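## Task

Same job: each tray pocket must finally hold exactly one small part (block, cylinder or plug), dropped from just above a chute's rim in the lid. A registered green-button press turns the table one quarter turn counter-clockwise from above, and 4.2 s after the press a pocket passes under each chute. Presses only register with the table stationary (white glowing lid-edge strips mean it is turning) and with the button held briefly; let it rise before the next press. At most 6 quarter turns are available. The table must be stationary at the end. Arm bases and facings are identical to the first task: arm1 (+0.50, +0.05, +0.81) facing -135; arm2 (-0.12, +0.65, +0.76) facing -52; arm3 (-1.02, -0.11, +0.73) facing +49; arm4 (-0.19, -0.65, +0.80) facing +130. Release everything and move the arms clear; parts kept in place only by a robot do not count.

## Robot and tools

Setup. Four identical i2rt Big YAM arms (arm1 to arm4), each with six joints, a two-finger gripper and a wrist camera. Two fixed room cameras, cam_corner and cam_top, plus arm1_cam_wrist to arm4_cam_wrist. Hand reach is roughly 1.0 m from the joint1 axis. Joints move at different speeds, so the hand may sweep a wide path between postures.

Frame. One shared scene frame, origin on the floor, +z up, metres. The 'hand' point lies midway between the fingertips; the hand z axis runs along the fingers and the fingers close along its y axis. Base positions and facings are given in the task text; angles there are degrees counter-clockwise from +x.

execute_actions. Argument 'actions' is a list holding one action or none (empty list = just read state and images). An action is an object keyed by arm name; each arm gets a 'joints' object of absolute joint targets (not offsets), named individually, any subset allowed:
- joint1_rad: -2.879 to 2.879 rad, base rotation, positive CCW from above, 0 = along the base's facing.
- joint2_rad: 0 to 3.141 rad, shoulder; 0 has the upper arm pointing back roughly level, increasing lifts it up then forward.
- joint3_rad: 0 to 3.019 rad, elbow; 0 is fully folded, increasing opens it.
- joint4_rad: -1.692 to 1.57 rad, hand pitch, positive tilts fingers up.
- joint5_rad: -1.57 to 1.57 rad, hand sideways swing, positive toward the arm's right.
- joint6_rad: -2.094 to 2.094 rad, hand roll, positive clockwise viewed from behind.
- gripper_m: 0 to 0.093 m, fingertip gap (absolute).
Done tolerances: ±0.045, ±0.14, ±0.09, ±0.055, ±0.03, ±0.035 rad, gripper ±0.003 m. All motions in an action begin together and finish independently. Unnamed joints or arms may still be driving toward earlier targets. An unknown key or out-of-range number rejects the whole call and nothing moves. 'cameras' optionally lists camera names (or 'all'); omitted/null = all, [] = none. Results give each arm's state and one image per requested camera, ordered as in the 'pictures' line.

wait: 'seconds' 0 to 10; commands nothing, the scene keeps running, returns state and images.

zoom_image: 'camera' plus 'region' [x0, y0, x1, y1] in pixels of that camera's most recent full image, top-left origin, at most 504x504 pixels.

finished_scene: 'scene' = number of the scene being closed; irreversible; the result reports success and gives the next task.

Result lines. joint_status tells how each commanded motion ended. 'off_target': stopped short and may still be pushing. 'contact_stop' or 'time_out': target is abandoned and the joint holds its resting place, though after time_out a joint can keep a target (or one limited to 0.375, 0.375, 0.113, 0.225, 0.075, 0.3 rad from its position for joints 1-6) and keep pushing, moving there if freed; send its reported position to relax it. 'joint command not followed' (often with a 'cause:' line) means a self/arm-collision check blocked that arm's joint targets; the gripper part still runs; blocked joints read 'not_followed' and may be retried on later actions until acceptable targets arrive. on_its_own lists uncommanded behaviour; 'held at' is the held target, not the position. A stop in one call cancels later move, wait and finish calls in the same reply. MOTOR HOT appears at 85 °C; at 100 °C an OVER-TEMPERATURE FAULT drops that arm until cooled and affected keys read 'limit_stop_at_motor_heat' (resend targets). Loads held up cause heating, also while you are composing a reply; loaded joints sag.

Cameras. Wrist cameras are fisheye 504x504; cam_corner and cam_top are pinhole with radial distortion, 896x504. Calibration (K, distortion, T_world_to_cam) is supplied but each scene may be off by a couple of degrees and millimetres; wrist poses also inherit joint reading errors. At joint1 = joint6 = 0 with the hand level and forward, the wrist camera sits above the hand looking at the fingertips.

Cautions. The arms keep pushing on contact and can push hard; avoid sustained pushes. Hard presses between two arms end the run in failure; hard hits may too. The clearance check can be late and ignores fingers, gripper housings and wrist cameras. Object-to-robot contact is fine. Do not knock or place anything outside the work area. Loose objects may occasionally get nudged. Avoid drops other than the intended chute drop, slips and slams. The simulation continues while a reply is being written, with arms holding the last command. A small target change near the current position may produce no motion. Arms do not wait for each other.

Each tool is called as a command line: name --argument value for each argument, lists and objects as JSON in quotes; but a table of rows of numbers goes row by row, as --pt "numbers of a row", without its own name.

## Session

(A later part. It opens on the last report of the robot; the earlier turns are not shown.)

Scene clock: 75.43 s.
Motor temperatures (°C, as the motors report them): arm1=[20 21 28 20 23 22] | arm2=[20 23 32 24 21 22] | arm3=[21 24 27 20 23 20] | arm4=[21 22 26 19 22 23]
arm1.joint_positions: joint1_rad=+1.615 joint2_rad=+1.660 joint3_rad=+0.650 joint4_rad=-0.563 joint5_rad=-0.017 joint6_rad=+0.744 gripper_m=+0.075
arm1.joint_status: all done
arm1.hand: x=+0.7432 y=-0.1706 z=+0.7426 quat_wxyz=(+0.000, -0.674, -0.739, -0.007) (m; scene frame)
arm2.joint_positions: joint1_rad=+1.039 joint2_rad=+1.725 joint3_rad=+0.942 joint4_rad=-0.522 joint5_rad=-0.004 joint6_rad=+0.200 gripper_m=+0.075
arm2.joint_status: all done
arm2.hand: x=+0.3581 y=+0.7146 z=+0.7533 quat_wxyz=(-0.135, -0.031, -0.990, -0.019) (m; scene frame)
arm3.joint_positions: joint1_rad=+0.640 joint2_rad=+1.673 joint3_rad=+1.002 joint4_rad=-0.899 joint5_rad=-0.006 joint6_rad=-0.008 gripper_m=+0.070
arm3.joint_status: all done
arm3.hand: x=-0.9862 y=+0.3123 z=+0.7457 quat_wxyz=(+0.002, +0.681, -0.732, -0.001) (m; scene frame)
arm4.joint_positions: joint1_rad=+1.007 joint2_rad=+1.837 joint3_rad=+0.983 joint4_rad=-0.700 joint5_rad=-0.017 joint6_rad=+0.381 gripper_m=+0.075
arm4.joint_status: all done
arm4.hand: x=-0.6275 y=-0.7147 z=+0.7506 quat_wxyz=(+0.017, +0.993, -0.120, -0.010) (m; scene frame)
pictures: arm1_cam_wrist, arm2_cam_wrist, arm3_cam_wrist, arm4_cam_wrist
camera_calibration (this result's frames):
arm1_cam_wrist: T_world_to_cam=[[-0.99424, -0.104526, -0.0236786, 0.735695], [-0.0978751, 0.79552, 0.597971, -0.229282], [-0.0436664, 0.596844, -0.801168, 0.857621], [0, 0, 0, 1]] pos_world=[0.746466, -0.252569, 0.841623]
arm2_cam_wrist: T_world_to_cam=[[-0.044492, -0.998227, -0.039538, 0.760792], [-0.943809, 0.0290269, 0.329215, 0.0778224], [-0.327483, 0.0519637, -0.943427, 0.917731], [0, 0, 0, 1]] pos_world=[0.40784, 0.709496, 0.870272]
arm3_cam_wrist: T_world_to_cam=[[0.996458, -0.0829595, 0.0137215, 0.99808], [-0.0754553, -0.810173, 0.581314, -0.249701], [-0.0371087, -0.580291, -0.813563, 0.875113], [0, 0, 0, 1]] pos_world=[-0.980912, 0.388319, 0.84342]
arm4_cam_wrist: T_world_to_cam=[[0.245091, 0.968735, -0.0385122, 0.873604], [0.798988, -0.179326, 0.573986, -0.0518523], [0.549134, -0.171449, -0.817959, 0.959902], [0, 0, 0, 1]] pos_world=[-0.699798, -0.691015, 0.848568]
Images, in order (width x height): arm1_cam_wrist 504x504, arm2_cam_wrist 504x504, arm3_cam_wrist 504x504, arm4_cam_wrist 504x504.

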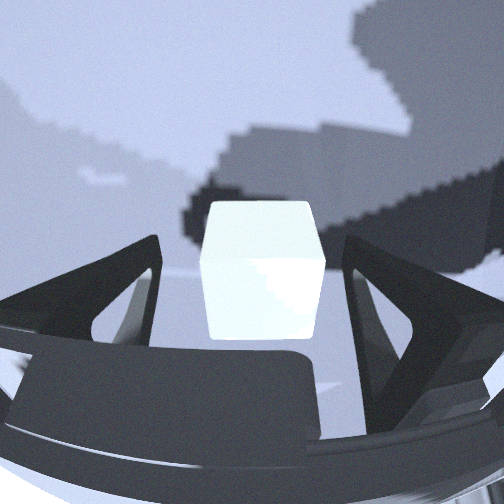

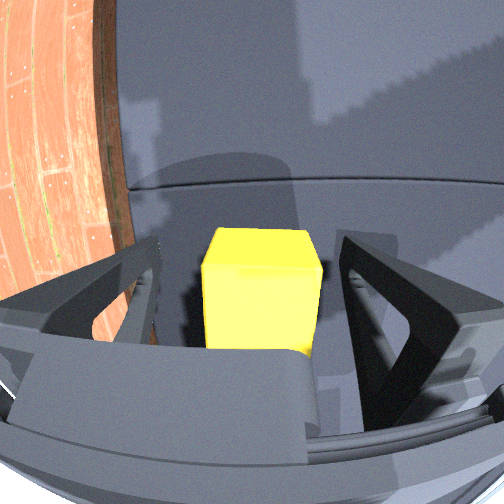

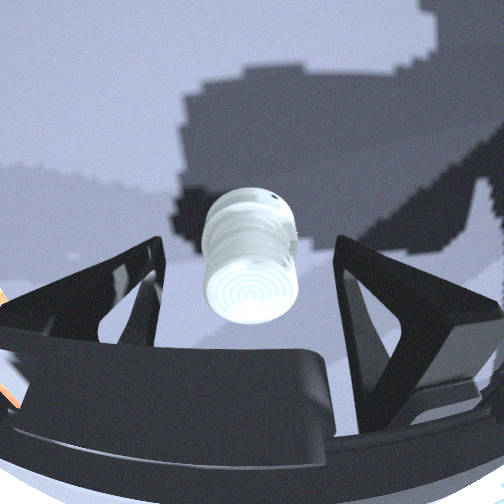

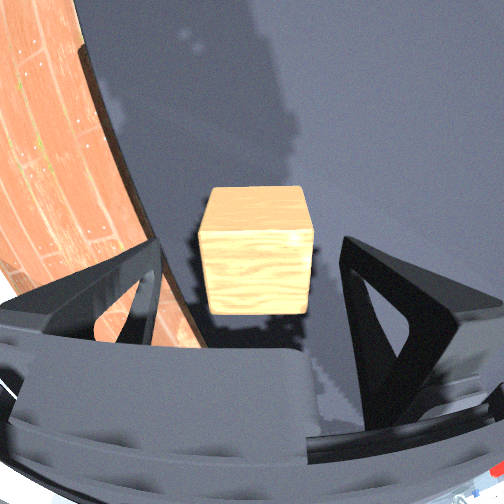

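execute_actions --actions '[{"arm1":{"joints":{"gripper_m":0.02}},"arm2":{"joints":{"joint2_rad":1.745,"joint4_rad":-0.555,"gripper_m":0.02}},"arm3":{"joints":{"gripper_m":0.02}},"arm4":{"joints":{"joint2_rad":1.86,"gripper_m":0.02}}}]' --cameras '["arm2_cam_wrist","arm4_cam_wrist"]'

Scene clock: 76.27 s.
Motor temperatures (°C, as the motors report them): arm1=[20 21 28 20 23 22] | arm2=[20 23 32 24 21 22] | arm3=[21 24 27 20 23 20] | arm4=[21 22 26 19 22 23]
arm1.joint_positions: joint1_rad=+1.615 joint2_rad=+1.660 joint3_rad=+0.650 joint4_rad=-0.563 joint5_rad=-0.017 joint6_rad=+0.745 gripper_m=+0.040
arm1.joint_status: gripper_m off_target (ended at +0.040, target +0.020)
arm1.hand: x=+0.7432 y=-0.1706 z=+0.7426 quat_wxyz=(+0.000, -0.674, -0.739, -0.007) (m; scene frame)
arm2.joint_positions: joint1_rad=+1.039 joint2_rad=+1.725 joint3_rad=+0.942 joint4_rad=-0.540 joint5_rad=-0.004 joint6_rad=+0.200 gripper_m=+0.040
arm2.joint_status: gripper_m off_target (ended at +0.040, target +0.020); the others done
arm2.hand: x=+0.3540 y=+0.7139 z=+0.7522 quat_wxyz=(-0.127, -0.032, -0.991, -0.017) (m; scene frame)
arm3.joint_positions: joint1_rad=+0.639 joint2_rad=+1.661 joint3_rad=+1.003 joint4_rad=-0.895 joint5_rad=-0.006 joint6_rad=-0.008 gripper_m=+0.031
arm3.joint_status: gripper_m off_target (ended at +0.031, target +0.020)
arm3.hand: x=-0.9858 y=+0.3151 z=+0.7510 quat_wxyz=(-0.004, +0.681, -0.732, -0.007) (m; scene frame)
arm4.joint_positions: joint1_rad=+1.007 joint2_rad=+1.837 joint3_rad=+0.983 joint4_rad=-0.700 joint5_rad=-0.017 joint6_rad=+0.381 gripper_m=+0.040
arm4.joint_status: gripper_m off_target (ended at +0.040, target +0.020); the others done
arm4.hand: x=-0.6275 y=-0.7147 z=+0.7506 quat_wxyz=(+0.017, +0.993, -0.120, -0.010) (m; scene frame)
pictures: arm2_cam_wrist, arm4_cam_wrist
camera_calibration (this result's frames):
arm2_cam_wrist: T_world_to_cam=[[-0.0458276, -0.998295, -0.0361533, 0.757907], [-0.937936, 0.0305458, 0.345462, 0.0589426], [-0.343768, 0.0497411, -0.937736, 0.918423], [0, 0, 0, 1]] pos_world=[0.405742, 0.709131, 0.868277]
arm4_cam_wrist: T_world_to_cam=[[0.245461, 0.968641, -0.038518, 0.873774], [0.798913, -0.179625, 0.573997, -0.0521217], [0.549078, -0.171666, -0.817951, 0.959707], [0, 0, 0, 1]] pos_world=[-0.69979, -0.690986, 0.848567]
Images, in order (width x height): arm2_cam_wrist 504x504, arm4_cam_wrist 504x504.

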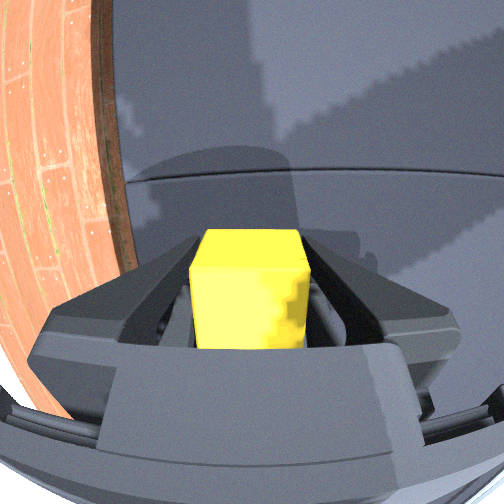

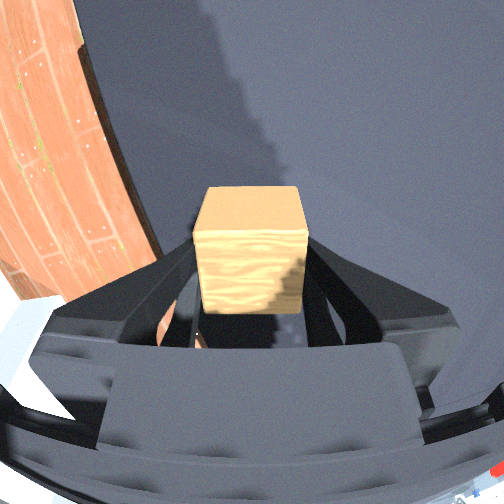

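execute_actions --actions '[{"arm4":{"joints":{"joint2_rad":1.885,"gripper_m":0.052}}}]' --cameras '["arm4_cam_wrist"]'

Scene clock: 77.53 s.
Motor temperatures (°C, as the motors report them): arm1=[20 21 28 20 23 22] | arm2=[20 23 31 24 21 22] | arm3=[21 24 27 20 23 20] | arm4=[21 22 26 19 22 23]
arm1.joint_positions: joint1_rad=+1.615 joint2_rad=+1.660 joint3_rad=+0.650 joint4_rad=-0.563 joint5_rad=-0.017 joint6_rad=+0.745 gripper_m=+0.040
arm1.joint_status: not commanded
arm1.hand: x=+0.7432 y=-0.1706 z=+0.7426 quat_wxyz=(+0.000, -0.674, -0.739, -0.007) (m; scene frame)
arm2.joint_positions: joint1_rad=+1.039 joint2_rad=+1.725 joint3_rad=+0.942 joint4_rad=-0.540 joint5_rad=-0.004 joint6_rad=+0.200 gripper_m=+0.040
arm2.joint_status: not commanded
arm2.hand: x=+0.3540 y=+0.7139 z=+0.7522 quat_wxyz=(-0.127, -0.032, -0.991, -0.017) (m; scene frame)
arm3.joint_positions: joint1_rad=+0.639 joint2_rad=+1.661 joint3_rad=+1.003 joint4_rad=-0.895 joint5_rad=-0.006 joint6_rad=-0.008 gripper_m=+0.031
arm3.joint_status: not commanded
arm3.hand: x=-0.9858 y=+0.3151 z=+0.7510 quat_wxyz=(-0.004, +0.681, -0.732, -0.007) (m; scene frame)
arm4.joint_positions: joint1_rad=+1.007 joint2_rad=+1.865 joint3_rad=+0.983 joint4_rad=-0.699 joint5_rad=-0.017 joint6_rad=+0.381 gripper_m=+0.052
arm4.joint_status: all done
arm4.hand: x=-0.6224 y=-0.7141 z=+0.7388 quat_wxyz=(+0.013, +0.993, -0.120, +0.003) (m; scene frame)
pictures: arm4_cam_wrist
camera_calibration (this result's frames):
arm4_cam_wrist: T_world_to_cam=[[0.246465, 0.968744, -0.028118, 0.864513], [0.782994, -0.181942, 0.594826, -0.0762253], [0.571118, -0.16862, -0.803363, 0.952453], [0, 0, 0, 1]] pos_world=[-0.697352, -0.690757, 0.834814]
Images, in order (width x height): arm4_cam_wrist 504x504.

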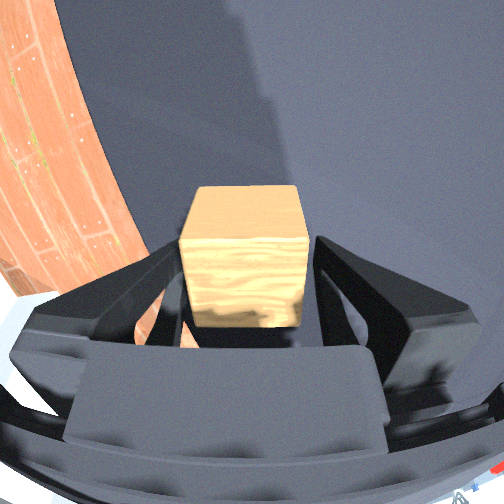

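execute_actions --actions '[{"arm4":{"joints":{"joint2_rad":1.865,"joint4_rad":-0.66,"gripper_m":0.02}}}]' --cameras '[]'

execute_actions --actions '[{"arm1":{"joints":{"joint1_rad":0.5,"joint2_rad":1.30,"joint3_rad":1.05,"joint4_rad":-1.27,"joint6_rad":0.485}},"arm2":{"joints":{"joint1_rad":0.7,"joint2_rad":1.30,"joint3_rad":1.13,"joint4_rad":-1.16}},"arm3":{"joints":{"joint1_rad":0.4,"joint2_rad":1.465,"joint3_rad":1.36,"joint4_rad":-1.42}},"arm4":{"joints":{"joint1_rad":0.7,"joint2_rad":1.40,"joint3_rad":1.13,"joint4_rad":-1.28,"joint6_rad":0.28}}}]' --cameras '[]'

Scene clock: 78.20 s.
Motor temperatures (°C, as the motors report them): arm1=[20 21 28 20 23 22] | arm2=[20 23 31 24 21 22] | arm3=[21 24 27 20 23 20] | arm4=[21 22 26 19 22 23]
arm1.joint_positions: joint1_rad=+1.615 joint2_rad=+1.660 joint3_rad=+0.650 joint4_rad=-0.563 joint5_rad=-0.017 joint6_rad=+0.745 gripper_m=+0.040
arm1.joint_status: not commanded
arm1.hand: x=+0.7432 y=-0.1706 z=+0.7426 quat_wxyz=(+0.000, -0.674, -0.739, -0.007) (m; scene frame)
arm2.joint_positions: joint1_rad=+1.039 joint2_rad=+1.725 joint3_rad=+0.942 joint4_rad=-0.540 joint5_rad=-0.004 joint6_rad=+0.200 gripper_m=+0.040
arm2.joint_status: not commanded
arm2.hand: x=+0.3540 y=+0.7139 z=+0.7522 quat_wxyz=(-0.127, -0.032, -0.991, -0.017) (m; scene frame)
arm3.joint_positions: joint1_rad=+0.639 joint2_rad=+1.661 joint3_rad=+1.003 joint4_rad=-0.895 joint5_rad=-0.006 joint6_rad=-0.008 gripper_m=+0.031
arm3.joint_status: not commanded
arm3.hand: x=-0.9858 y=+0.3151 z=+0.7510 quat_wxyz=(-0.004, +0.681, -0.732, -0.007) (m; scene frame)
arm4.joint_positions: joint1_rad=+1.007 joint2_rad=+1.865 joint3_rad=+0.983 joint4_rad=-0.674 joint5_rad=-0.017 joint6_rad=+0.381 gripper_m=+0.040
arm4.joint_status: gripper_m off_target (ended at +0.040, target +0.020); the others done
arm4.hand: x=-0.6287 y=-0.7150 z=+0.7389 quat_wxyz=(+0.016, +0.993, -0.120, -0.009) (m; scene frame)
pictures: none
No camera images: the call's "cameras" was empty. Leave "cameras" out to get every camera's image.

Scene clock: 79.73 s.
Motor temperatures (°C, as the motors report them): arm1=[20 21 28 20 23 22] | arm2=[20 23 31 24 21 22] | arm3=[21 24 27 20 23 20] | arm4=[21 22 26 19 22 23]
arm1.joint_positions: joint1_rad=+0.499 joint2_rad=+1.301 joint3_rad=+1.040 joint4_rad=-1.256 joint5_rad=-0.017 joint6_rad=+0.501 gripper_m=+0.040
arm1.joint_status: all done
arm1.hand: x=+0.4008 y=-0.3079 z=+0.9799 quat_wxyz=(-0.028, -0.922, -0.385, +0.011) (m; scene frame)
arm2.joint_positions: joint1_rad=+0.697 joint2_rad=+1.290 joint3_rad=+1.110 joint4_rad=-1.151 joint5_rad=-0.002 joint6_rad=+0.202 gripper_m=+0.040
arm2.joint_status: all done
arm2.hand: x=+0.2852 y=+0.5657 z=+0.9724 quat_wxyz=(-0.125, -0.202, -0.971, +0.004) (m; scene frame)
arm3.joint_positions: joint1_rad=+0.396 joint2_rad=+1.455 joint3_rad=+1.346 joint4_rad=-1.411 joint5_rad=-0.004 joint6_rad=-0.008 gripper_m=+0.031
arm3.joint_status: all done
arm3.hand: x=-0.8810 y=+0.3016 z=+0.9561 quat_wxyz=(-0.019, +0.587, -0.810, -0.015) (m; scene frame)
arm4.joint_positions: joint1_rad=+0.696 joint2_rad=+1.382 joint3_rad=+1.108 joint4_rad=-1.272 joint5_rad=-0.016 joint6_rad=+0.289 gripper_m=+0.040
arm4.joint_status: all done
arm4.hand: x=-0.5742 y=-0.5837 z=+0.9707 quat_wxyz=(+0.016, +0.973, -0.228, -0.015) (m; scene frame)
pictures: none
No camera images: the call's "cameras" was empty. Leave "cameras" out to get every camera's image.

execute_actions --actions '[{"arm1":{"joints":{"joint1_rad":-0.234,"joint2_rad":1.60,"joint3_rad":1.355,"joint4_rad":-1.25}},"arm2":{"joints":{"joint1_rad":-0.686}},"arm3":{"joints":{"joint1_rad":-0.477,"joint2_rad":1.755,"joint3_rad":1.73,"joint4_rad":-1.50}},"arm4":{"joints":{"joint1_rad":-0.642}}}]' --cameras '["arm1_cam_wrist","arm3_cam_wrist","cam_top"]'

Scene clock: 81.70 s.
Motor temperatures (°C, as the motors report them): arm1=[20 21 28 20 23 22] | arm2=[20 23 32 24 21 22] | arm3=[21 24 27 20 23 20] | arm4=[21 22 26 19 22 23]
arm1.joint_positions: joint1_rad=-0.242 joint2_rad=+1.616 joint3_rad=+1.300 joint4_rad=-1.254 joint5_rad=-0.017 joint6_rad=+0.499 gripper_m=+0.040
arm1.joint_status: all done
arm1.hand: x=+0.1008 y=-0.2014 z=+0.9513 quat_wxyz=(-0.010, -1.000, -0.026, -0.004) (m; scene frame)
arm2.joint_positions: joint1_rad=-0.691 joint2_rad=+1.291 joint3_rad=+1.110 joint4_rad=-1.151 joint5_rad=-0.003 joint6_rad=+0.202 gripper_m=+0.040
arm2.joint_status: all done
arm2.hand: x=-0.1326 y=+0.2359 z=+0.9718 quat_wxyz=(-0.100, -0.777, -0.617, +0.075) (m; scene frame)
arm3.joint_positions: joint1_rad=-0.478 joint2_rad=+1.768 joint3_rad=+1.681 joint4_rad=-1.495 joint5_rad=-0.003 joint6_rad=-0.008 gripper_m=+0.031
arm3.joint_status: all done
arm3.hand: x=-0.5168 y=+0.0835 z=+0.9396 quat_wxyz=(+0.005, +0.189, -0.982, +0.001) (m; scene frame)
arm4.joint_positions: joint1_rad=-0.645 joint2_rad=+1.388 joint3_rad=+1.108 joint4_rad=-1.272 joint5_rad=-0.017 joint6_rad=+0.288 gripper_m=+0.040
arm4.joint_status: all done
arm4.hand: x=-0.2135 y=-0.2574 z=+0.9612 quat_wxyz=(+0.009, +0.622, -0.783, -0.011) (m; scene frame)
pictures: arm1_cam_wrist, arm3_cam_wrist, cam_top
camera_calibration (this result's frames):
arm1_cam_wrist: T_world_to_cam=[[-0.0644989, 0.997374, -0.0329356, 0.235649], [0.799157, 0.0713905, 0.596867, -0.627733], [0.597651, 0.0121766, -0.801664, 0.833278], [0, 0, 0, 1]] pos_world=[0.0188469, -0.200362, 1.05044]
arm3_cam_wrist: T_world_to_cam=[[0.361333, -0.932261, 0.0181096, 0.247249], [-0.757801, -0.282287, 0.588261, -0.915612], [-0.543301, -0.226282, -0.808468, 0.621625], [0, 0, 0, 1]] pos_world=[-0.445461, 0.112697, 1.03671]
Images, in order (width x height): arm1_cam_wrist 504x504, arm3_cam_wrist 504x504, cam_top 896x504.

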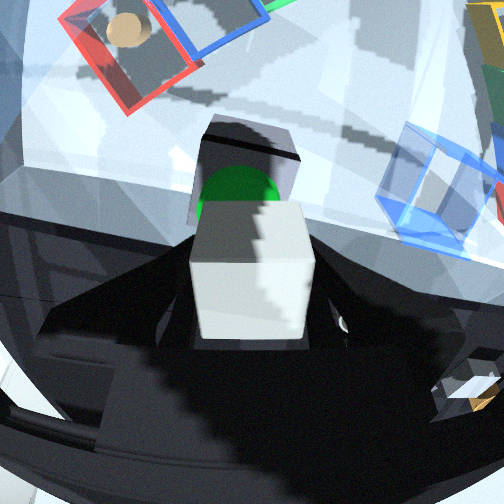

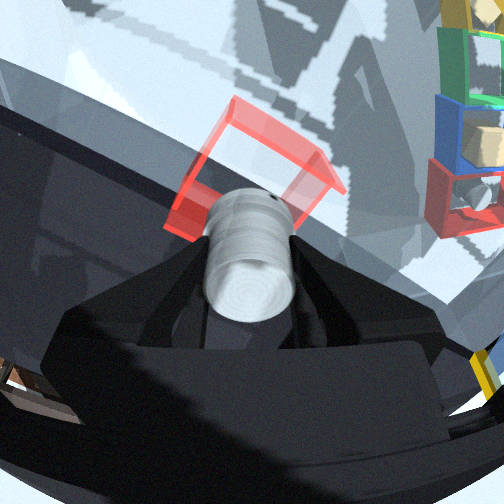

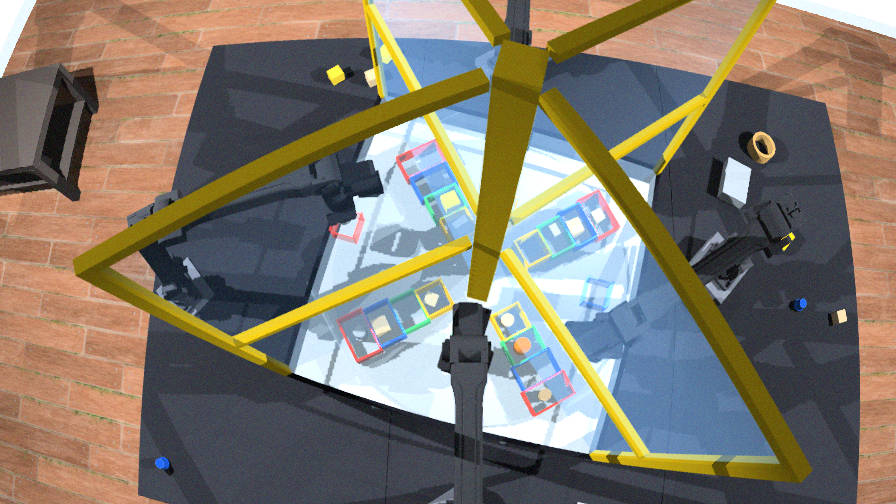

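execute_actions --actions '[{"arm1":{"joints":{"joint2_rad":1.685,"joint3_rad":1.335}},"arm2":{"joints":{"joint2_rad":1.56,"joint3_rad":1.365,"joint4_rad":-1.005}},"arm3":{"joints":{"joint4_rad":-1.465}},"arm4":{"joints":{"joint2_rad":1.545,"joint3_rad":1.255,"joint4_rad":-1.21}}}]' --cameras '[]'

execute_actions --actions '[{"arm1":{"joints":{"joint1_rad":-0.518,"joint2_rad":1.49,"joint3_rad":1.135,"joint4_rad":-1.19,"joint6_rad":0.46}}}]' --cameras '["arm1_cam_wrist","arm2_cam_wrist","arm3_cam_wrist","arm4_cam_wrist"]'

Scene clock: 83.00 s.
Motor temperatures (°C, as the motors report them): arm1=[20 21 29 20 23 22] | arm2=[20 23 32 24 21 22] | arm3=[21 24 27 20 23 20] | arm4=[21 22 26 19 22 23]
arm1.joint_positions: joint1_rad=-0.242 joint2_rad=+1.660 joint3_rad=+1.306 joint4_rad=-1.254 joint5_rad=-0.018 joint6_rad=+0.498 gripper_m=+0.040
arm1.joint_status: all done
arm1.hand: x=+0.0989 y=-0.2028 z=+0.9340 quat_wxyz=(-0.001, -0.999, -0.026, -0.021) (m; scene frame)
arm2.joint_positions: joint1_rad=-0.691 joint2_rad=+1.557 joint3_rad=+1.310 joint4_rad=-1.012 joint5_rad=-0.003 joint6_rad=+0.202 gripper_m=+0.040
arm2.joint_status: all done
arm2.hand: x=-0.1353 y=+0.1219 z=+0.9497 quat_wxyz=(-0.127, -0.773, -0.614, +0.098) (m; scene frame)
arm3.joint_positions: joint1_rad=-0.478 joint2_rad=+1.768 joint3_rad=+1.681 joint4_rad=-1.474 joint5_rad=-0.003 joint6_rad=-0.008 gripper_m=+0.031
arm3.joint_status: all done
arm3.hand: x=-0.5121 y=+0.0853 z=+0.9396 quat_wxyz=(-0.005, +0.189, -0.982, -0.001) (m; scene frame)
arm4.joint_positions: joint1_rad=-0.645 joint2_rad=+1.541 joint3_rad=+1.211 joint4_rad=-1.214 joint5_rad=-0.017 joint6_rad=+0.288 gripper_m=+0.040
arm4.joint_status: all done
arm4.hand: x=-0.2170 y=-0.2031 z=+0.9378 quat_wxyz=(+0.007, +0.622, -0.783, -0.014) (m; scene frame)
pictures: none
No camera images: the call's "cameras" was empty. Leave "cameras" out to get every camera's image.

Scene clock: 84.17 s.
Motor temperatures (°C, as the motors report them): arm1=[20 21 29 20 23 22] | arm2=[20 23 32 24 21 22] | arm3=[21 24 28 20 23 20] | arm4=[21 22 27 19 22 23]
arm1.joint_positions: joint1_rad=-0.524 joint2_rad=+1.497 joint3_rad=+1.136 joint4_rad=-1.200 joint5_rad=-0.017 joint6_rad=+0.476 gripper_m=+0.040
arm1.joint_status: all done
arm1.hand: x=+0.0945 y=-0.0676 z=+0.9418 quat_wxyz=(-0.012, -0.995, +0.103, +0.001) (m; scene frame)
arm2.joint_positions: joint1_rad=-0.691 joint2_rad=+1.557 joint3_rad=+1.310 joint4_rad=-1.012 joint5_rad=-0.003 joint6_rad=+0.202 gripper_m=+0.040
arm2.joint_status: not commanded
arm2.hand: x=-0.1353 y=+0.1219 z=+0.9497 quat_wxyz=(-0.127, -0.773, -0.614, +0.098) (m; scene frame)
arm3.joint_positions: joint1_rad=-0.478 joint2_rad=+1.768 joint3_rad=+1.681 joint4_rad=-1.474 joint5_rad=-0.003 joint6_rad=-0.008 gripper_m=+0.031
arm3.joint_status: not commanded
arm3.hand: x=-0.5121 y=+0.0853 z=+0.9396 quat_wxyz=(-0.005, +0.189, -0.982, -0.001) (m; scene frame)
arm4.joint_positions: joint1_rad=-0.645 joint2_rad=+1.541 joint3_rad=+1.211 joint4_rad=-1.214 joint5_rad=-0.017 joint6_rad=+0.288 gripper_m=+0.040
arm4.joint_status: not commanded
arm4.hand: x=-0.2170 y=-0.2031 z=+0.9378 quat_wxyz=(+0.007, +0.622, -0.783, -0.014) (m; scene frame)
pictures: arm1_cam_wrist, arm2_cam_wrist, arm3_cam_wrist, arm4_cam_wrist
camera_calibration (this result's frames):
arm1_cam_wrist: T_world_to_cam=[[0.19251, 0.980614, -0.0365485, 0.0794455], [0.795472, -0.134138, 0.590959, -0.63459], [0.5746, -0.142839, -0.805874, 0.823457], [0, 0, 0, 1]] pos_world=[0.0163462, -0.0454065, 1.04152]
arm2_cam_wrist: T_world_to_cam=[[-0.977043, 0.201481, -0.0692259, -0.0891991], [0.173898, 0.941956, 0.287192, -0.35545], [0.123072, 0.268561, -0.955368, 1.01808], [0, 0, 0, 1]] pos_world=[-0.150637, 0.0793728, 1.06855]
arm3_cam_wrist: T_world_to_cam=[[0.361051, -0.932371, 0.0180549, 0.247178], [-0.768707, -0.286601, 0.571794, -0.901334], [-0.52795, -0.220326, -0.820198, 0.642921], [0, 0, 0, 1]] pos_world=[-0.442675, 0.11379, 1.03824]
arm4_cam_wrist: T_world_to_cam=[[0.971636, -0.234125, -0.0333142, 0.193069], [-0.171717, -0.795356, 0.581311, -0.73817], [-0.162596, -0.559102, -0.812999, 0.737506], [0, 0, 0, 1]] pos_world=[-0.194434, -0.129564, 1.03513]
Images, in order (width x height): arm1_cam_wrist 504x504, arm2_cam_wrist 504x504, arm3_cam_wrist 504x504, arm4_cam_wrist 504x504.

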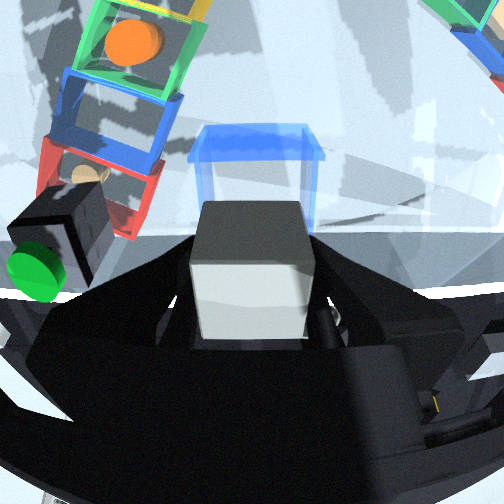

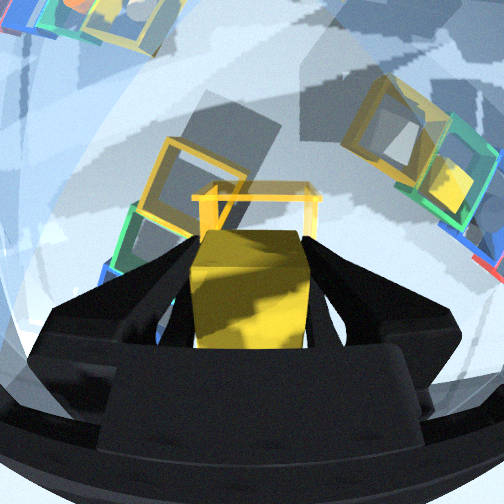

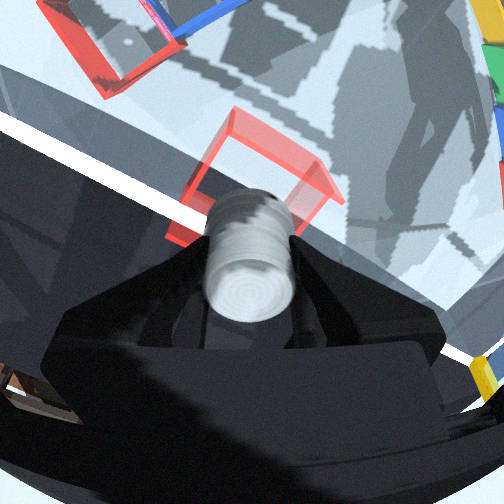

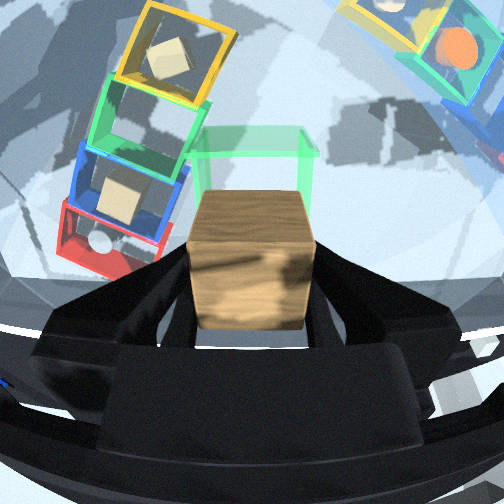

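execute_actions --actions '[{"arm2":{"joints":{"joint4_rad":-0.985}},"arm4":{"joints":{"joint4_rad":-1.25}}}]' --cameras '["arm2_cam_wrist","arm4_cam_wrist"]'

Scene clock: 84.87 s.
Motor temperatures (°C, as the motors report them): arm1=[20 21 29 20 23 22] | arm2=[20 23 32 24 21 22] | arm3=[21 24 28 20 23 20] | arm4=[21 22 27 19 22 23]
arm1.joint_positions: joint1_rad=-0.524 joint2_rad=+1.497 joint3_rad=+1.136 joint4_rad=-1.200 joint5_rad=-0.017 joint6_rad=+0.476 gripper_m=+0.040
arm1.joint_status: not commanded
arm1.hand: x=+0.0945 y=-0.0676 z=+0.9418 quat_wxyz=(-0.012, -0.995, +0.103, +0.001) (m; scene frame)
arm2.joint_positions: joint1_rad=-0.691 joint2_rad=+1.557 joint3_rad=+1.310 joint4_rad=-0.998 joint5_rad=-0.003 joint6_rad=+0.202 gripper_m=+0.040
arm2.joint_status: all done
arm2.hand: x=-0.1353 y=+0.1188 z=+0.9507 quat_wxyz=(-0.132, -0.772, -0.613, +0.102) (m; scene frame)
arm3.joint_positions: joint1_rad=-0.478 joint2_rad=+1.768 joint3_rad=+1.681 joint4_rad=-1.474 joint5_rad=-0.003 joint6_rad=-0.008 gripper_m=+0.031
arm3.joint_status: not commanded
arm3.hand: x=-0.5121 y=+0.0853 z=+0.9396 quat_wxyz=(-0.005, +0.189, -0.982, -0.001) (m; scene frame)
arm4.joint_positions: joint1_rad=-0.645 joint2_rad=+1.541 joint3_rad=+1.211 joint4_rad=-1.242 joint5_rad=-0.017 joint6_rad=+0.288 gripper_m=+0.040
arm4.joint_status: all done
arm4.hand: x=-0.2166 y=-0.2099 z=+0.9378 quat_wxyz=(+0.015, +0.622, -0.783, -0.003) (m; scene frame)
pictures: arm2_cam_wrist, arm4_cam_wrist
camera_calibration (this result's frames):
arm2_cam_wrist: T_world_to_cam=[[-0.97704, 0.200672, -0.0715796, -0.0862528], [0.174118, 0.945681, 0.274536, -0.341193], [0.122783, 0.25577, -0.958909, 1.02479], [0, 0, 0, 1]] pos_world=[-0.150691, 0.077859, 1.07017]
arm4_cam_wrist: T_world_to_cam=[[0.971749, -0.234656, -0.0253281, 0.183531], [-0.172446, -0.779172, 0.602622, -0.760209], [-0.161143, -0.581229, -0.797625, 0.715051], [0, 0, 0, 1]] pos_world=[-0.194215, -0.133659, 1.03311]
Images, in order (width x height): arm2_cam_wrist 504x504, arm4_cam_wrist 504x504.

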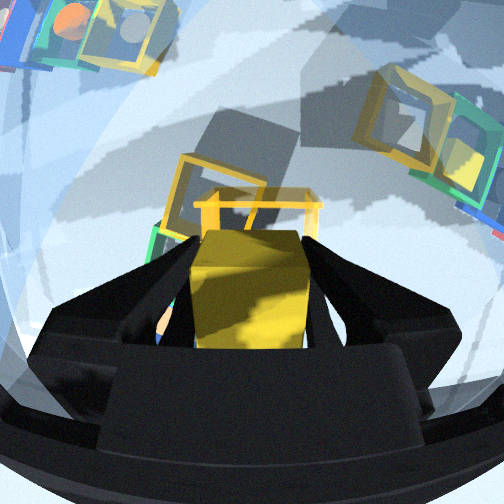

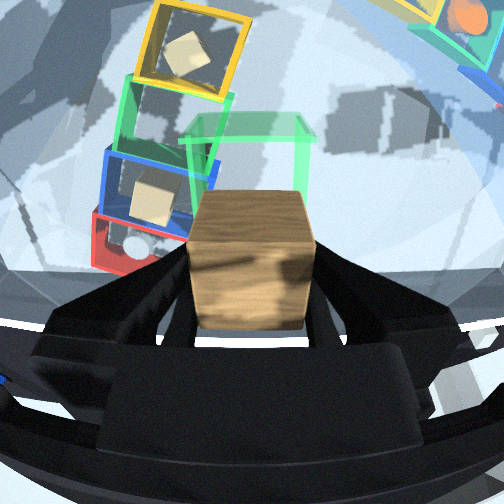

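wait --seconds 1.36

execute_actions --actions '[{"arm1":{"joints":{"gripper_m":0.06}},"arm2":{"joints":{"gripper_m":0.06}},"arm3":{"joints":{"gripper_m":0.06}},"arm4":{"joints":{"gripper_m":0.06}}}]' --cameras '["arm1_cam_wrist","arm2_cam_wrist","arm3_cam_wrist","arm4_cam_wrist"]'

Scene clock: 86.33 s.
Motor temperatures (°C, as the motors report them): arm1=[20 21 29 20 23 22] | arm2=[20 23 33 24 21 22] | arm3=[21 24 28 20 23 20] | arm4=[21 22 27 19 22 23]
arm1.joint_positions: joint1_rad=-0.524 joint2_rad=+1.497 joint3_rad=+1.136 joint4_rad=-1.200 joint5_rad=-0.017 joint6_rad=+0.476 gripper_m=+0.040
arm1.joint_status: not commanded
arm1.hand: x=+0.0945 y=-0.0676 z=+0.9418 quat_wxyz=(-0.012, -0.995, +0.103, +0.001) (m; scene frame)
arm2.joint_positions: joint1_rad=-0.691 joint2_rad=+1.557 joint3_rad=+1.310 joint4_rad=-0.998 joint5_rad=-0.003 joint6_rad=+0.202 gripper_m=+0.040
arm2.joint_status: all done
arm2.hand: x=-0.1353 y=+0.1188 z=+0.9507 quat_wxyz=(-0.132, -0.772, -0.613, +0.102) (m; scene frame)
arm3.joint_positions: joint1_rad=-0.478 joint2_rad=+1.768 joint3_rad=+1.681 joint4_rad=-1.474 joint5_rad=-0.003 joint6_rad=-0.008 gripper_m=+0.031
arm3.joint_status: not commanded
arm3.hand: x=-0.5121 y=+0.0853 z=+0.9396 quat_wxyz=(-0.005, +0.189, -0.982, -0.001) (m; scene frame)
arm4.joint_positions: joint1_rad=-0.645 joint2_rad=+1.541 joint3_rad=+1.211 joint4_rad=-1.242 joint5_rad=-0.017 joint6_rad=+0.288 gripper_m=+0.040
arm4.joint_status: all done
arm4.hand: x=-0.2166 y=-0.2099 z=+0.9378 quat_wxyz=(+0.015, +0.622, -0.783, -0.003) (m; scene frame)
wait: 1.37 s; at rest by 0.17 s
pictures: arm1_cam_wrist, arm2_cam_wrist, arm3_cam_wrist, arm4_cam_wrist, cam_corner, cam_top
camera_calibration (this result's frames):
arm1_cam_wrist: T_world_to_cam=[[0.19251, 0.980614, -0.0365485, 0.0794455], [0.795472, -0.134138, 0.590959, -0.63459], [0.5746, -0.142839, -0.805874, 0.823457], [0, 0, 0, 1]] pos_world=[0.0163462, -0.0454065, 1.04152]
arm2_cam_wrist: T_world_to_cam=[[-0.97704, 0.200672, -0.0715796, -0.0862528], [0.174118, 0.945681, 0.274536, -0.341193], [0.122783, 0.25577, -0.958909, 1.02479], [0, 0, 0, 1]] pos_world=[-0.150691, 0.077859, 1.07017]
arm3_cam_wrist: T_world_to_cam=[[0.361051, -0.932371, 0.0180549, 0.247178], [-0.768707, -0.286601, 0.571794, -0.901334], [-0.52795, -0.220326, -0.820198, 0.642921], [0, 0, 0, 1]] pos_world=[-0.442675, 0.11379, 1.03824]
arm4_cam_wrist: T_world_to_cam=[[0.971749, -0.234656, -0.0253281, 0.183531], [-0.172446, -0.779172, 0.602622, -0.760209], [-0.161143, -0.581229, -0.797625, 0.715051], [0, 0, 0, 1]] pos_world=[-0.194215, -0.133659, 1.03311]
Images, in order (width x height): arm1_cam_wrist 504x504, arm2_cam_wrist 504x504, arm3_cam_wrist 504x504, arm4_cam_wrist 504x504, cam_corner 896x504, cam_top 896x504.

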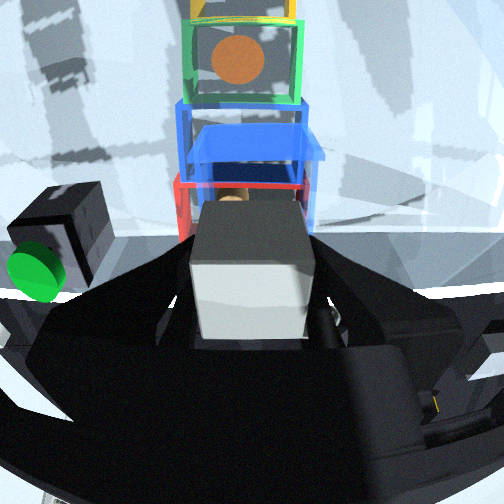

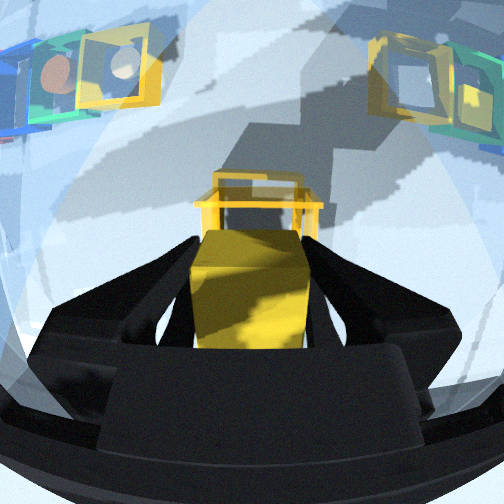

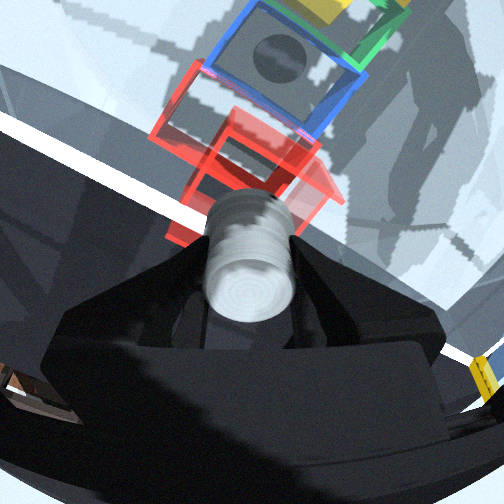

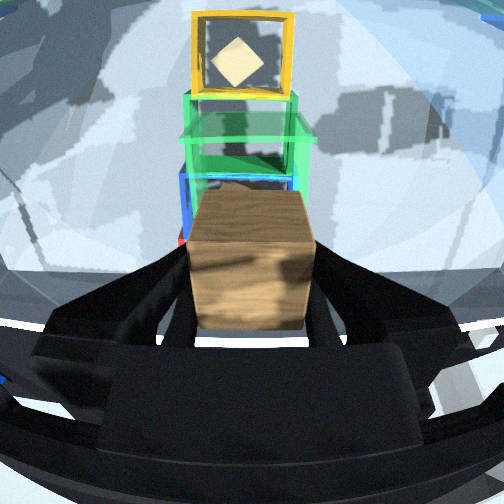

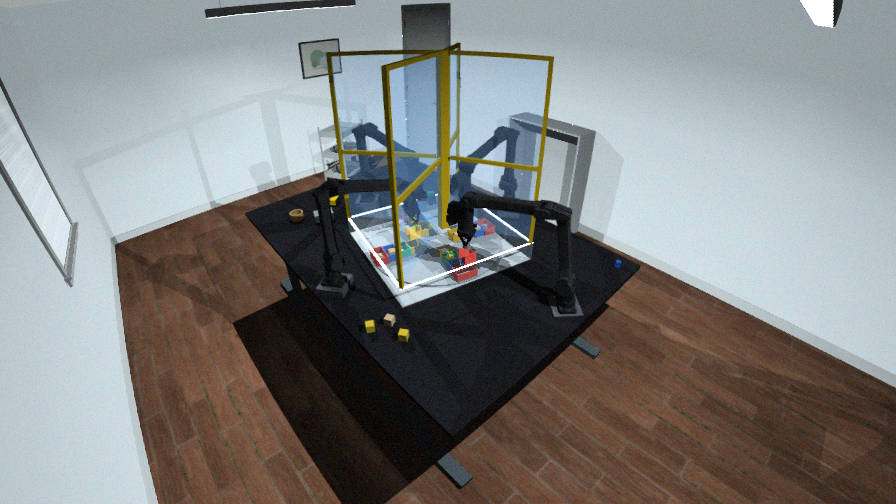

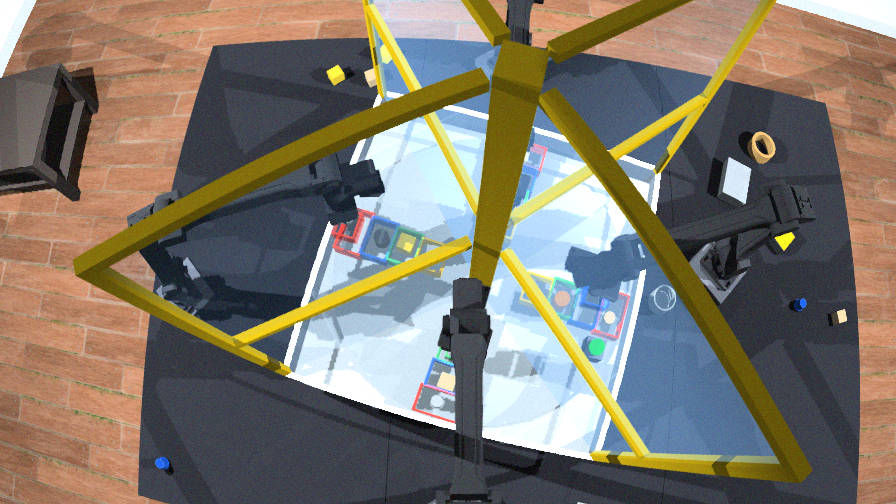

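Scene clock: 86.97 s.
Motor temperatures (°C, as the motors report them): arm1=[20 21 29 20 23 22] | arm2=[20 23 33 24 21 22] | arm3=[21 24 28 20 23 20] | arm4=[21 22 27 19 22 23]
arm1.joint_positions: joint1_rad=-0.524 joint2_rad=+1.497 joint3_rad=+1.136 joint4_rad=-1.200 joint5_rad=-0.017 joint6_rad=+0.476 gripper_m=+0.060
arm1.joint_status: all done
arm1.hand: x=+0.0945 y=-0.0676 z=+0.9418 quat_wxyz=(-0.012, -0.995, +0.103, +0.001) (m; scene frame)
arm2.joint_positions: joint1_rad=-0.691 joint2_rad=+1.557 joint3_rad=+1.310 joint4_rad=-0.998 joint5_rad=-0.003 joint6_rad=+0.202 gripper_m=+0.060
arm2.joint_status: all done
arm2.hand: x=-0.1353 y=+0.1188 z=+0.9507 quat_wxyz=(-0.132, -0.772, -0.613, +0.102) (m; scene frame)
arm3.joint_positions: joint1_rad=-0.478 joint2_rad=+1.762 joint3_rad=+1.681 joint4_rad=-1.474 joint5_rad=-0.003 joint6_rad=-0.008 gripper_m=+0.060
arm3.joint_status: all done
arm3.hand: x=-0.5126 y=+0.0852 z=+0.9426 quat_wxyz=(-0.008, +0.189, -0.982, -0.001) (m; scene frame)
arm4.joint_positions: joint1_rad=-0.645 joint2_rad=+1.541 joint3_rad=+1.211 joint4_rad=-1.242 joint5_rad=-0.017 joint6_rad=+0.288 gripper_m=+0.060
arm4.joint_status: all done
arm4.hand: x=-0.2166 y=-0.2099 z=+0.9378 quat_wxyz=(+0.015, +0.622, -0.783, -0.003) (m; scene frame)
pictures: arm1_cam_wrist, arm2_cam_wrist, arm3_cam_wrist, arm4_cam_wrist
camera_calibration (this result's frames):
arm1_cam_wrist: T_world_to_cam=[[0.19251, 0.980614, -0.0365485, 0.0794455], [0.795472, -0.134138, 0.590959, -0.63459], [0.5746, -0.142839, -0.805874, 0.823457], [0, 0, 0, 1]] pos_world=[0.0163462, -0.0454065, 1.04152]
arm2_cam_wrist: T_world_to_cam=[[-0.976959, 0.201024, -0.0717021, -0.0861671], [0.174424, 0.945618, 0.27456, -0.341166], [0.122996, 0.255727, -0.958893, 1.0248], [0, 0, 0, 1]] pos_world=[-0.150721, 0.0778644, 1.07017]
arm3_cam_wrist: T_world_to_cam=[[0.360971, -0.932403, 0.0180383, 0.247109], [-0.771737, -0.2878, 0.567091, -0.900443], [-0.523566, -0.218624, -0.823457, 0.650288], [0, 0, 0, 1]] pos_world=[-0.443636, 0.113427, 1.04166]
arm4_cam_wrist: T_world_to_cam=[[0.971749, -0.234656, -0.0253281, 0.183531], [-0.172446, -0.779172, 0.602622, -0.760209], [-0.161143, -0.581229, -0.797625, 0.715051], [0, 0, 0, 1]] pos_world=[-0.194215, -0.133659, 1.03311]
Images, in order (width x height): arm1_cam_wrist 504x504, arm2_cam_wrist 504x504, arm3_cam_wrist 504x504, arm4_cam_wrist 504x504.

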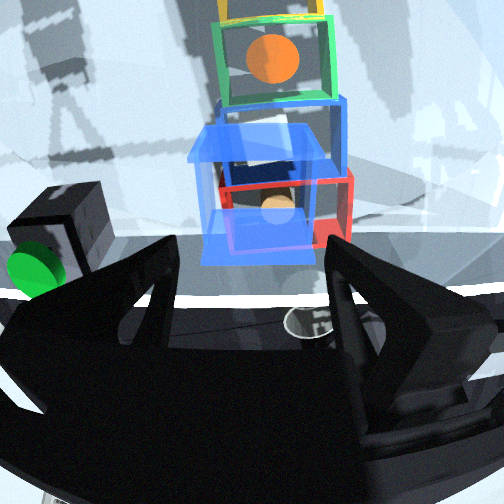

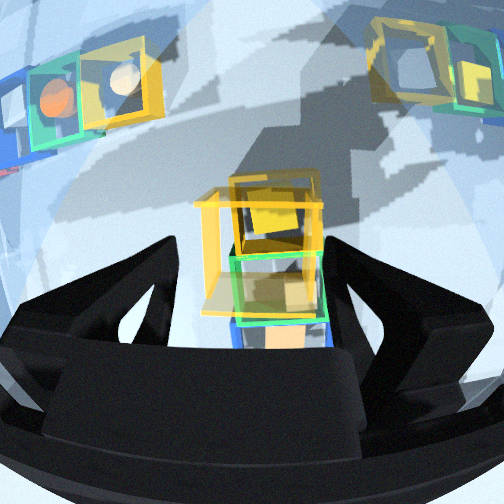

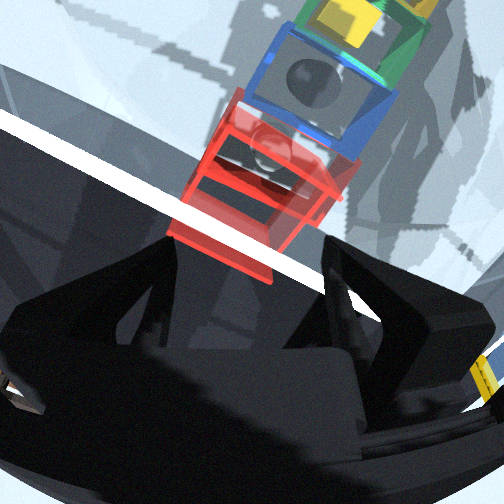

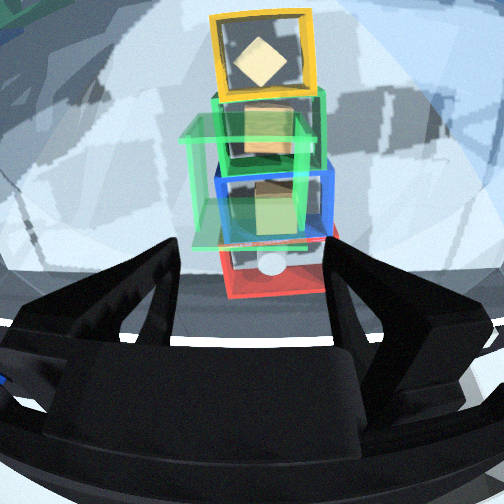

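All four landed. Lifting clear and waiting for the turntable to stop.

execute_actions --actions '[{"arm1":{"joints":{"joint2_rad":1.15,"joint3_rad":1.0,"joint4_rad":-1.4}},"arm2":{"joints":{"joint2_rad":1.2,"joint3_rad":1.1,"joint4_rad":-1.35}},"arm3":{"joints":{"joint2_rad":1.4,"joint3_rad":1.45,"joint4_rad":-1.6}},"arm4":{"joints":{"joint2_rad":1.2,"joint3_rad":1.05,"joint4_rad":-1.4}}}]' --cameras '[]'

wait --seconds 4

Scene clock: 88.37 s.
Motor temperatures (°C, as the motors report them): arm1=[20 21 29 20 23 22] | arm2=[20 23 33 24 21 22] | arm3=[21 24 28 20 23 20] | arm4=[21 22 27 19 22 23]
arm1.joint_positions: joint1_rad=-0.524 joint2_rad=+1.145 joint3_rad=+0.988 joint4_rad=-1.387 joint5_rad=-0.017 joint6_rad=+0.475 gripper_m=+0.060
arm1.joint_status: all done
arm1.hand: x=+0.2008 y=-0.0380 z=+1.0075 quat_wxyz=(-0.015, -0.995, +0.103, +0.009) (m; scene frame)
arm2.joint_positions: joint1_rad=-0.691 joint2_rad=+1.184 joint3_rad=+1.115 joint4_rad=-1.341 joint5_rad=-0.003 joint6_rad=+0.202 gripper_m=+0.060
arm2.joint_status: all done
arm2.hand: x=-0.1315 y=+0.2903 z=+1.0034 quat_wxyz=(-0.070, -0.780, -0.620, +0.050) (m; scene frame)
arm3.joint_positions: joint1_rad=-0.478 joint2_rad=+1.384 joint3_rad=+1.459 joint4_rad=-1.596 joint5_rad=-0.003 joint6_rad=-0.008 gripper_m=+0.060
arm3.joint_status: all done
arm3.hand: x=-0.6371 y=+0.0368 z=+1.0283 quat_wxyz=(-0.025, +0.189, -0.982, -0.004) (m; scene frame)
arm4.joint_positions: joint1_rad=-0.645 joint2_rad=+1.187 joint3_rad=+1.046 joint4_rad=-1.395 joint5_rad=-0.017 joint6_rad=+0.288 gripper_m=+0.060
arm4.joint_status: all done
arm4.hand: x=-0.2095 y=-0.3185 z=+1.0056 quat_wxyz=(+0.004, +0.622, -0.783, -0.018) (m; scene frame)
pictures: none
No camera images: the call's "cameras" was empty. Leave "cameras" out to get every camera's image.

Scene clock: 92.37 s.
Motor temperatures (°C, as the motors report them): arm1=[20 21 29 20 23 22] | arm2=[20 23 32 24 21 22] | arm3=[21 24 28 20 23 20] | arm4=[21 22 27 19 22 23]
arm1.joint_positions: joint1_rad=-0.524 joint2_rad=+1.145 joint3_rad=+0.988 joint4_rad=-1.387 joint5_rad=-0.017 joint6_rad=+0.475 gripper_m=+0.060
arm1.joint_status: all done
arm1.hand: x=+0.2008 y=-0.0380 z=+1.0075 quat_wxyz=(-0.015, -0.995, +0.103, +0.009) (m; scene frame)
arm2.joint_positions: joint1_rad=-0.691 joint2_rad=+1.184 joint3_rad=+1.115 joint4_rad=-1.341 joint5_rad=-0.003 joint6_rad=+0.202 gripper_m=+0.060
arm2.joint_status: all done
arm2.hand: x=-0.1315 y=+0.2903 z=+1.0034 quat_wxyz=(-0.070, -0.780, -0.620, +0.050) (m; scene frame)
arm3.joint_positions: joint1_rad=-0.478 joint2_rad=+1.384 joint3_rad=+1.459 joint4_rad=-1.596 joint5_rad=-0.003 joint6_rad=-0.008 gripper_m=+0.060
arm3.joint_status: all done
arm3.hand: x=-0.6371 y=+0.0368 z=+1.0283 quat_wxyz=(-0.025, +0.189, -0.982, -0.004) (m; scene frame)
arm4.joint_positions: joint1_rad=-0.645 joint2_rad=+1.187 joint3_rad=+1.046 joint4_rad=-1.395 joint5_rad=-0.017 joint6_rad=+0.288 gripper_m=+0.060
arm4.joint_status: all done
arm4.hand: x=-0.2095 y=-0.3185 z=+1.0056 quat_wxyz=(+0.004, +0.622, -0.783, -0.018) (m; scene frame)
wait: 4.00 s; at rest by 0.27 s
pictures: arm1_cam_wrist, arm2_cam_wrist, arm3_cam_wrist, arm4_cam_wrist, cam_corner, cam_top
camera_calibration (this result's frames):
arm1_cam_wrist: T_world_to_cam=[[0.19154, 0.980489, -0.0441947, 0.0402933], [0.805194, -0.131229, 0.57831, -0.743018], [0.561227, -0.146355, -0.814619, 0.830879], [0, 0, 0, 1]] pos_world=[0.124244, -0.0154095, 1.10832]
arm2_cam_wrist: T_world_to_cam=[[-0.977058, 0.20876, -0.0421634, -0.145032], [0.171471, 0.888499, 0.425637, -0.653857], [0.126318, 0.408642, -0.903911, 0.931888], [0, 0, 0, 1]] pos_world=[-0.147302, 0.23042, 1.11453]
arm3_cam_wrist: T_world_to_cam=[[0.360495, -0.932589, 0.0179286, 0.245253], [-0.789387, -0.294788, 0.538488, -1.04068], [-0.496902, -0.208275, -0.842443, 0.681169], [0, 0, 0, 1]] pos_world=[-0.571435, 0.0638113, 1.12984]
arm4_cam_wrist: T_world_to_cam=[[0.971597, -0.233909, -0.0358618, 0.163692], [-0.171493, -0.800401, 0.574411, -0.862675], [-0.163064, -0.551946, -0.817781, 0.736251], [0, 0, 0, 1]] pos_world=[-0.186929, -0.245827, 1.10349]
Images, in order (width x height): arm1_cam_wrist 504x504, arm2_cam_wrist 504x504, arm3_cam_wrist 504x504, arm4_cam_wrist 504x504, cam_corner 896x504, cam_top 896x504.

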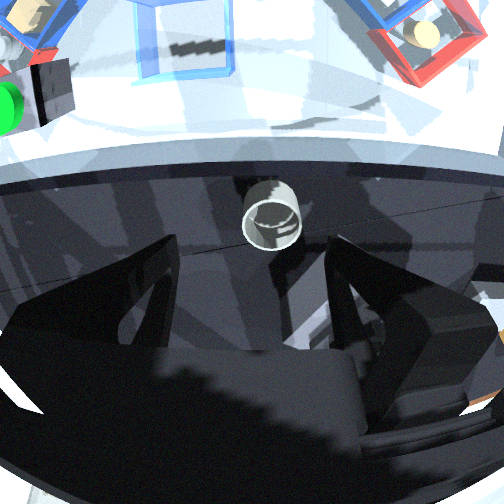

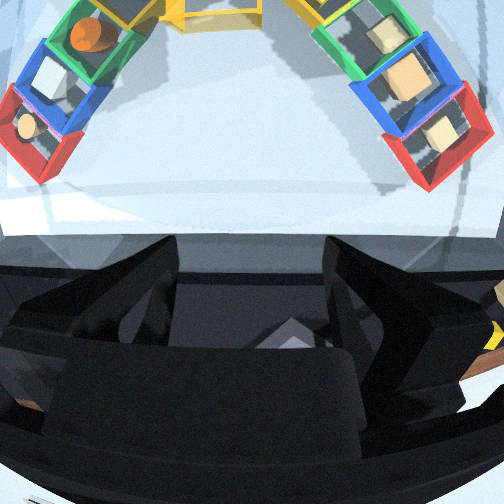

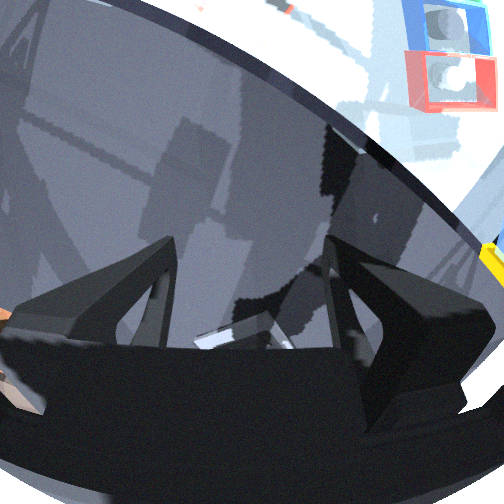

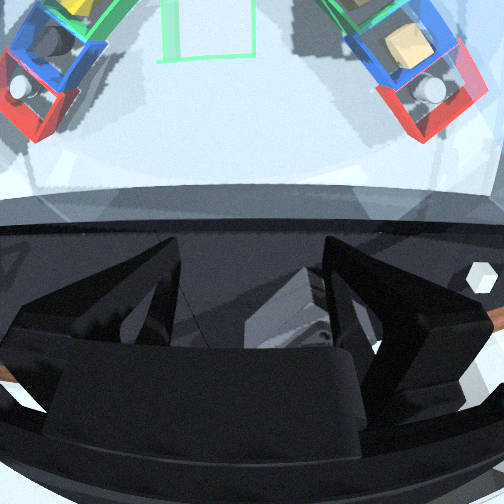

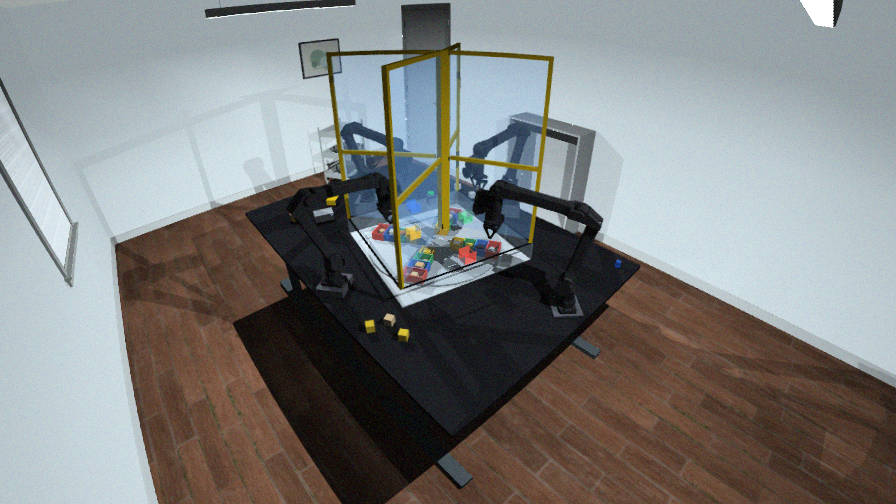

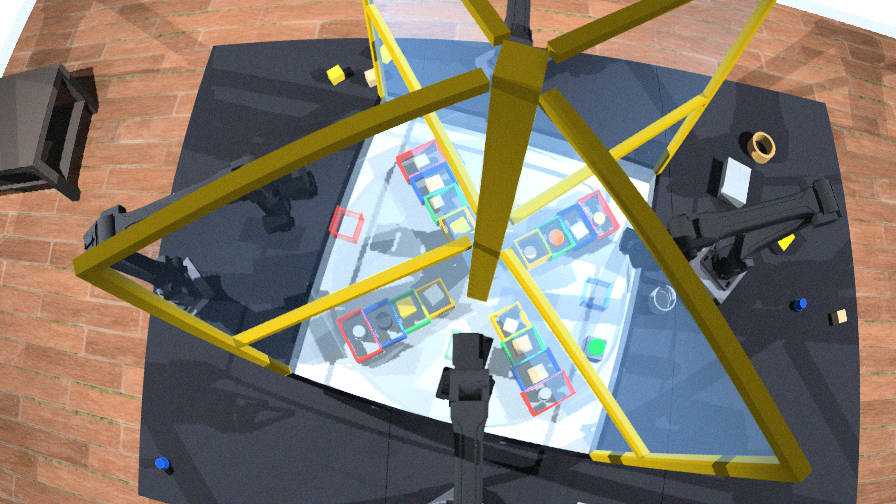

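All 16 pockets are filled, and the turntable has stopped (strips dark).

finished_scene --scene 2

The scene is finished: the task was done.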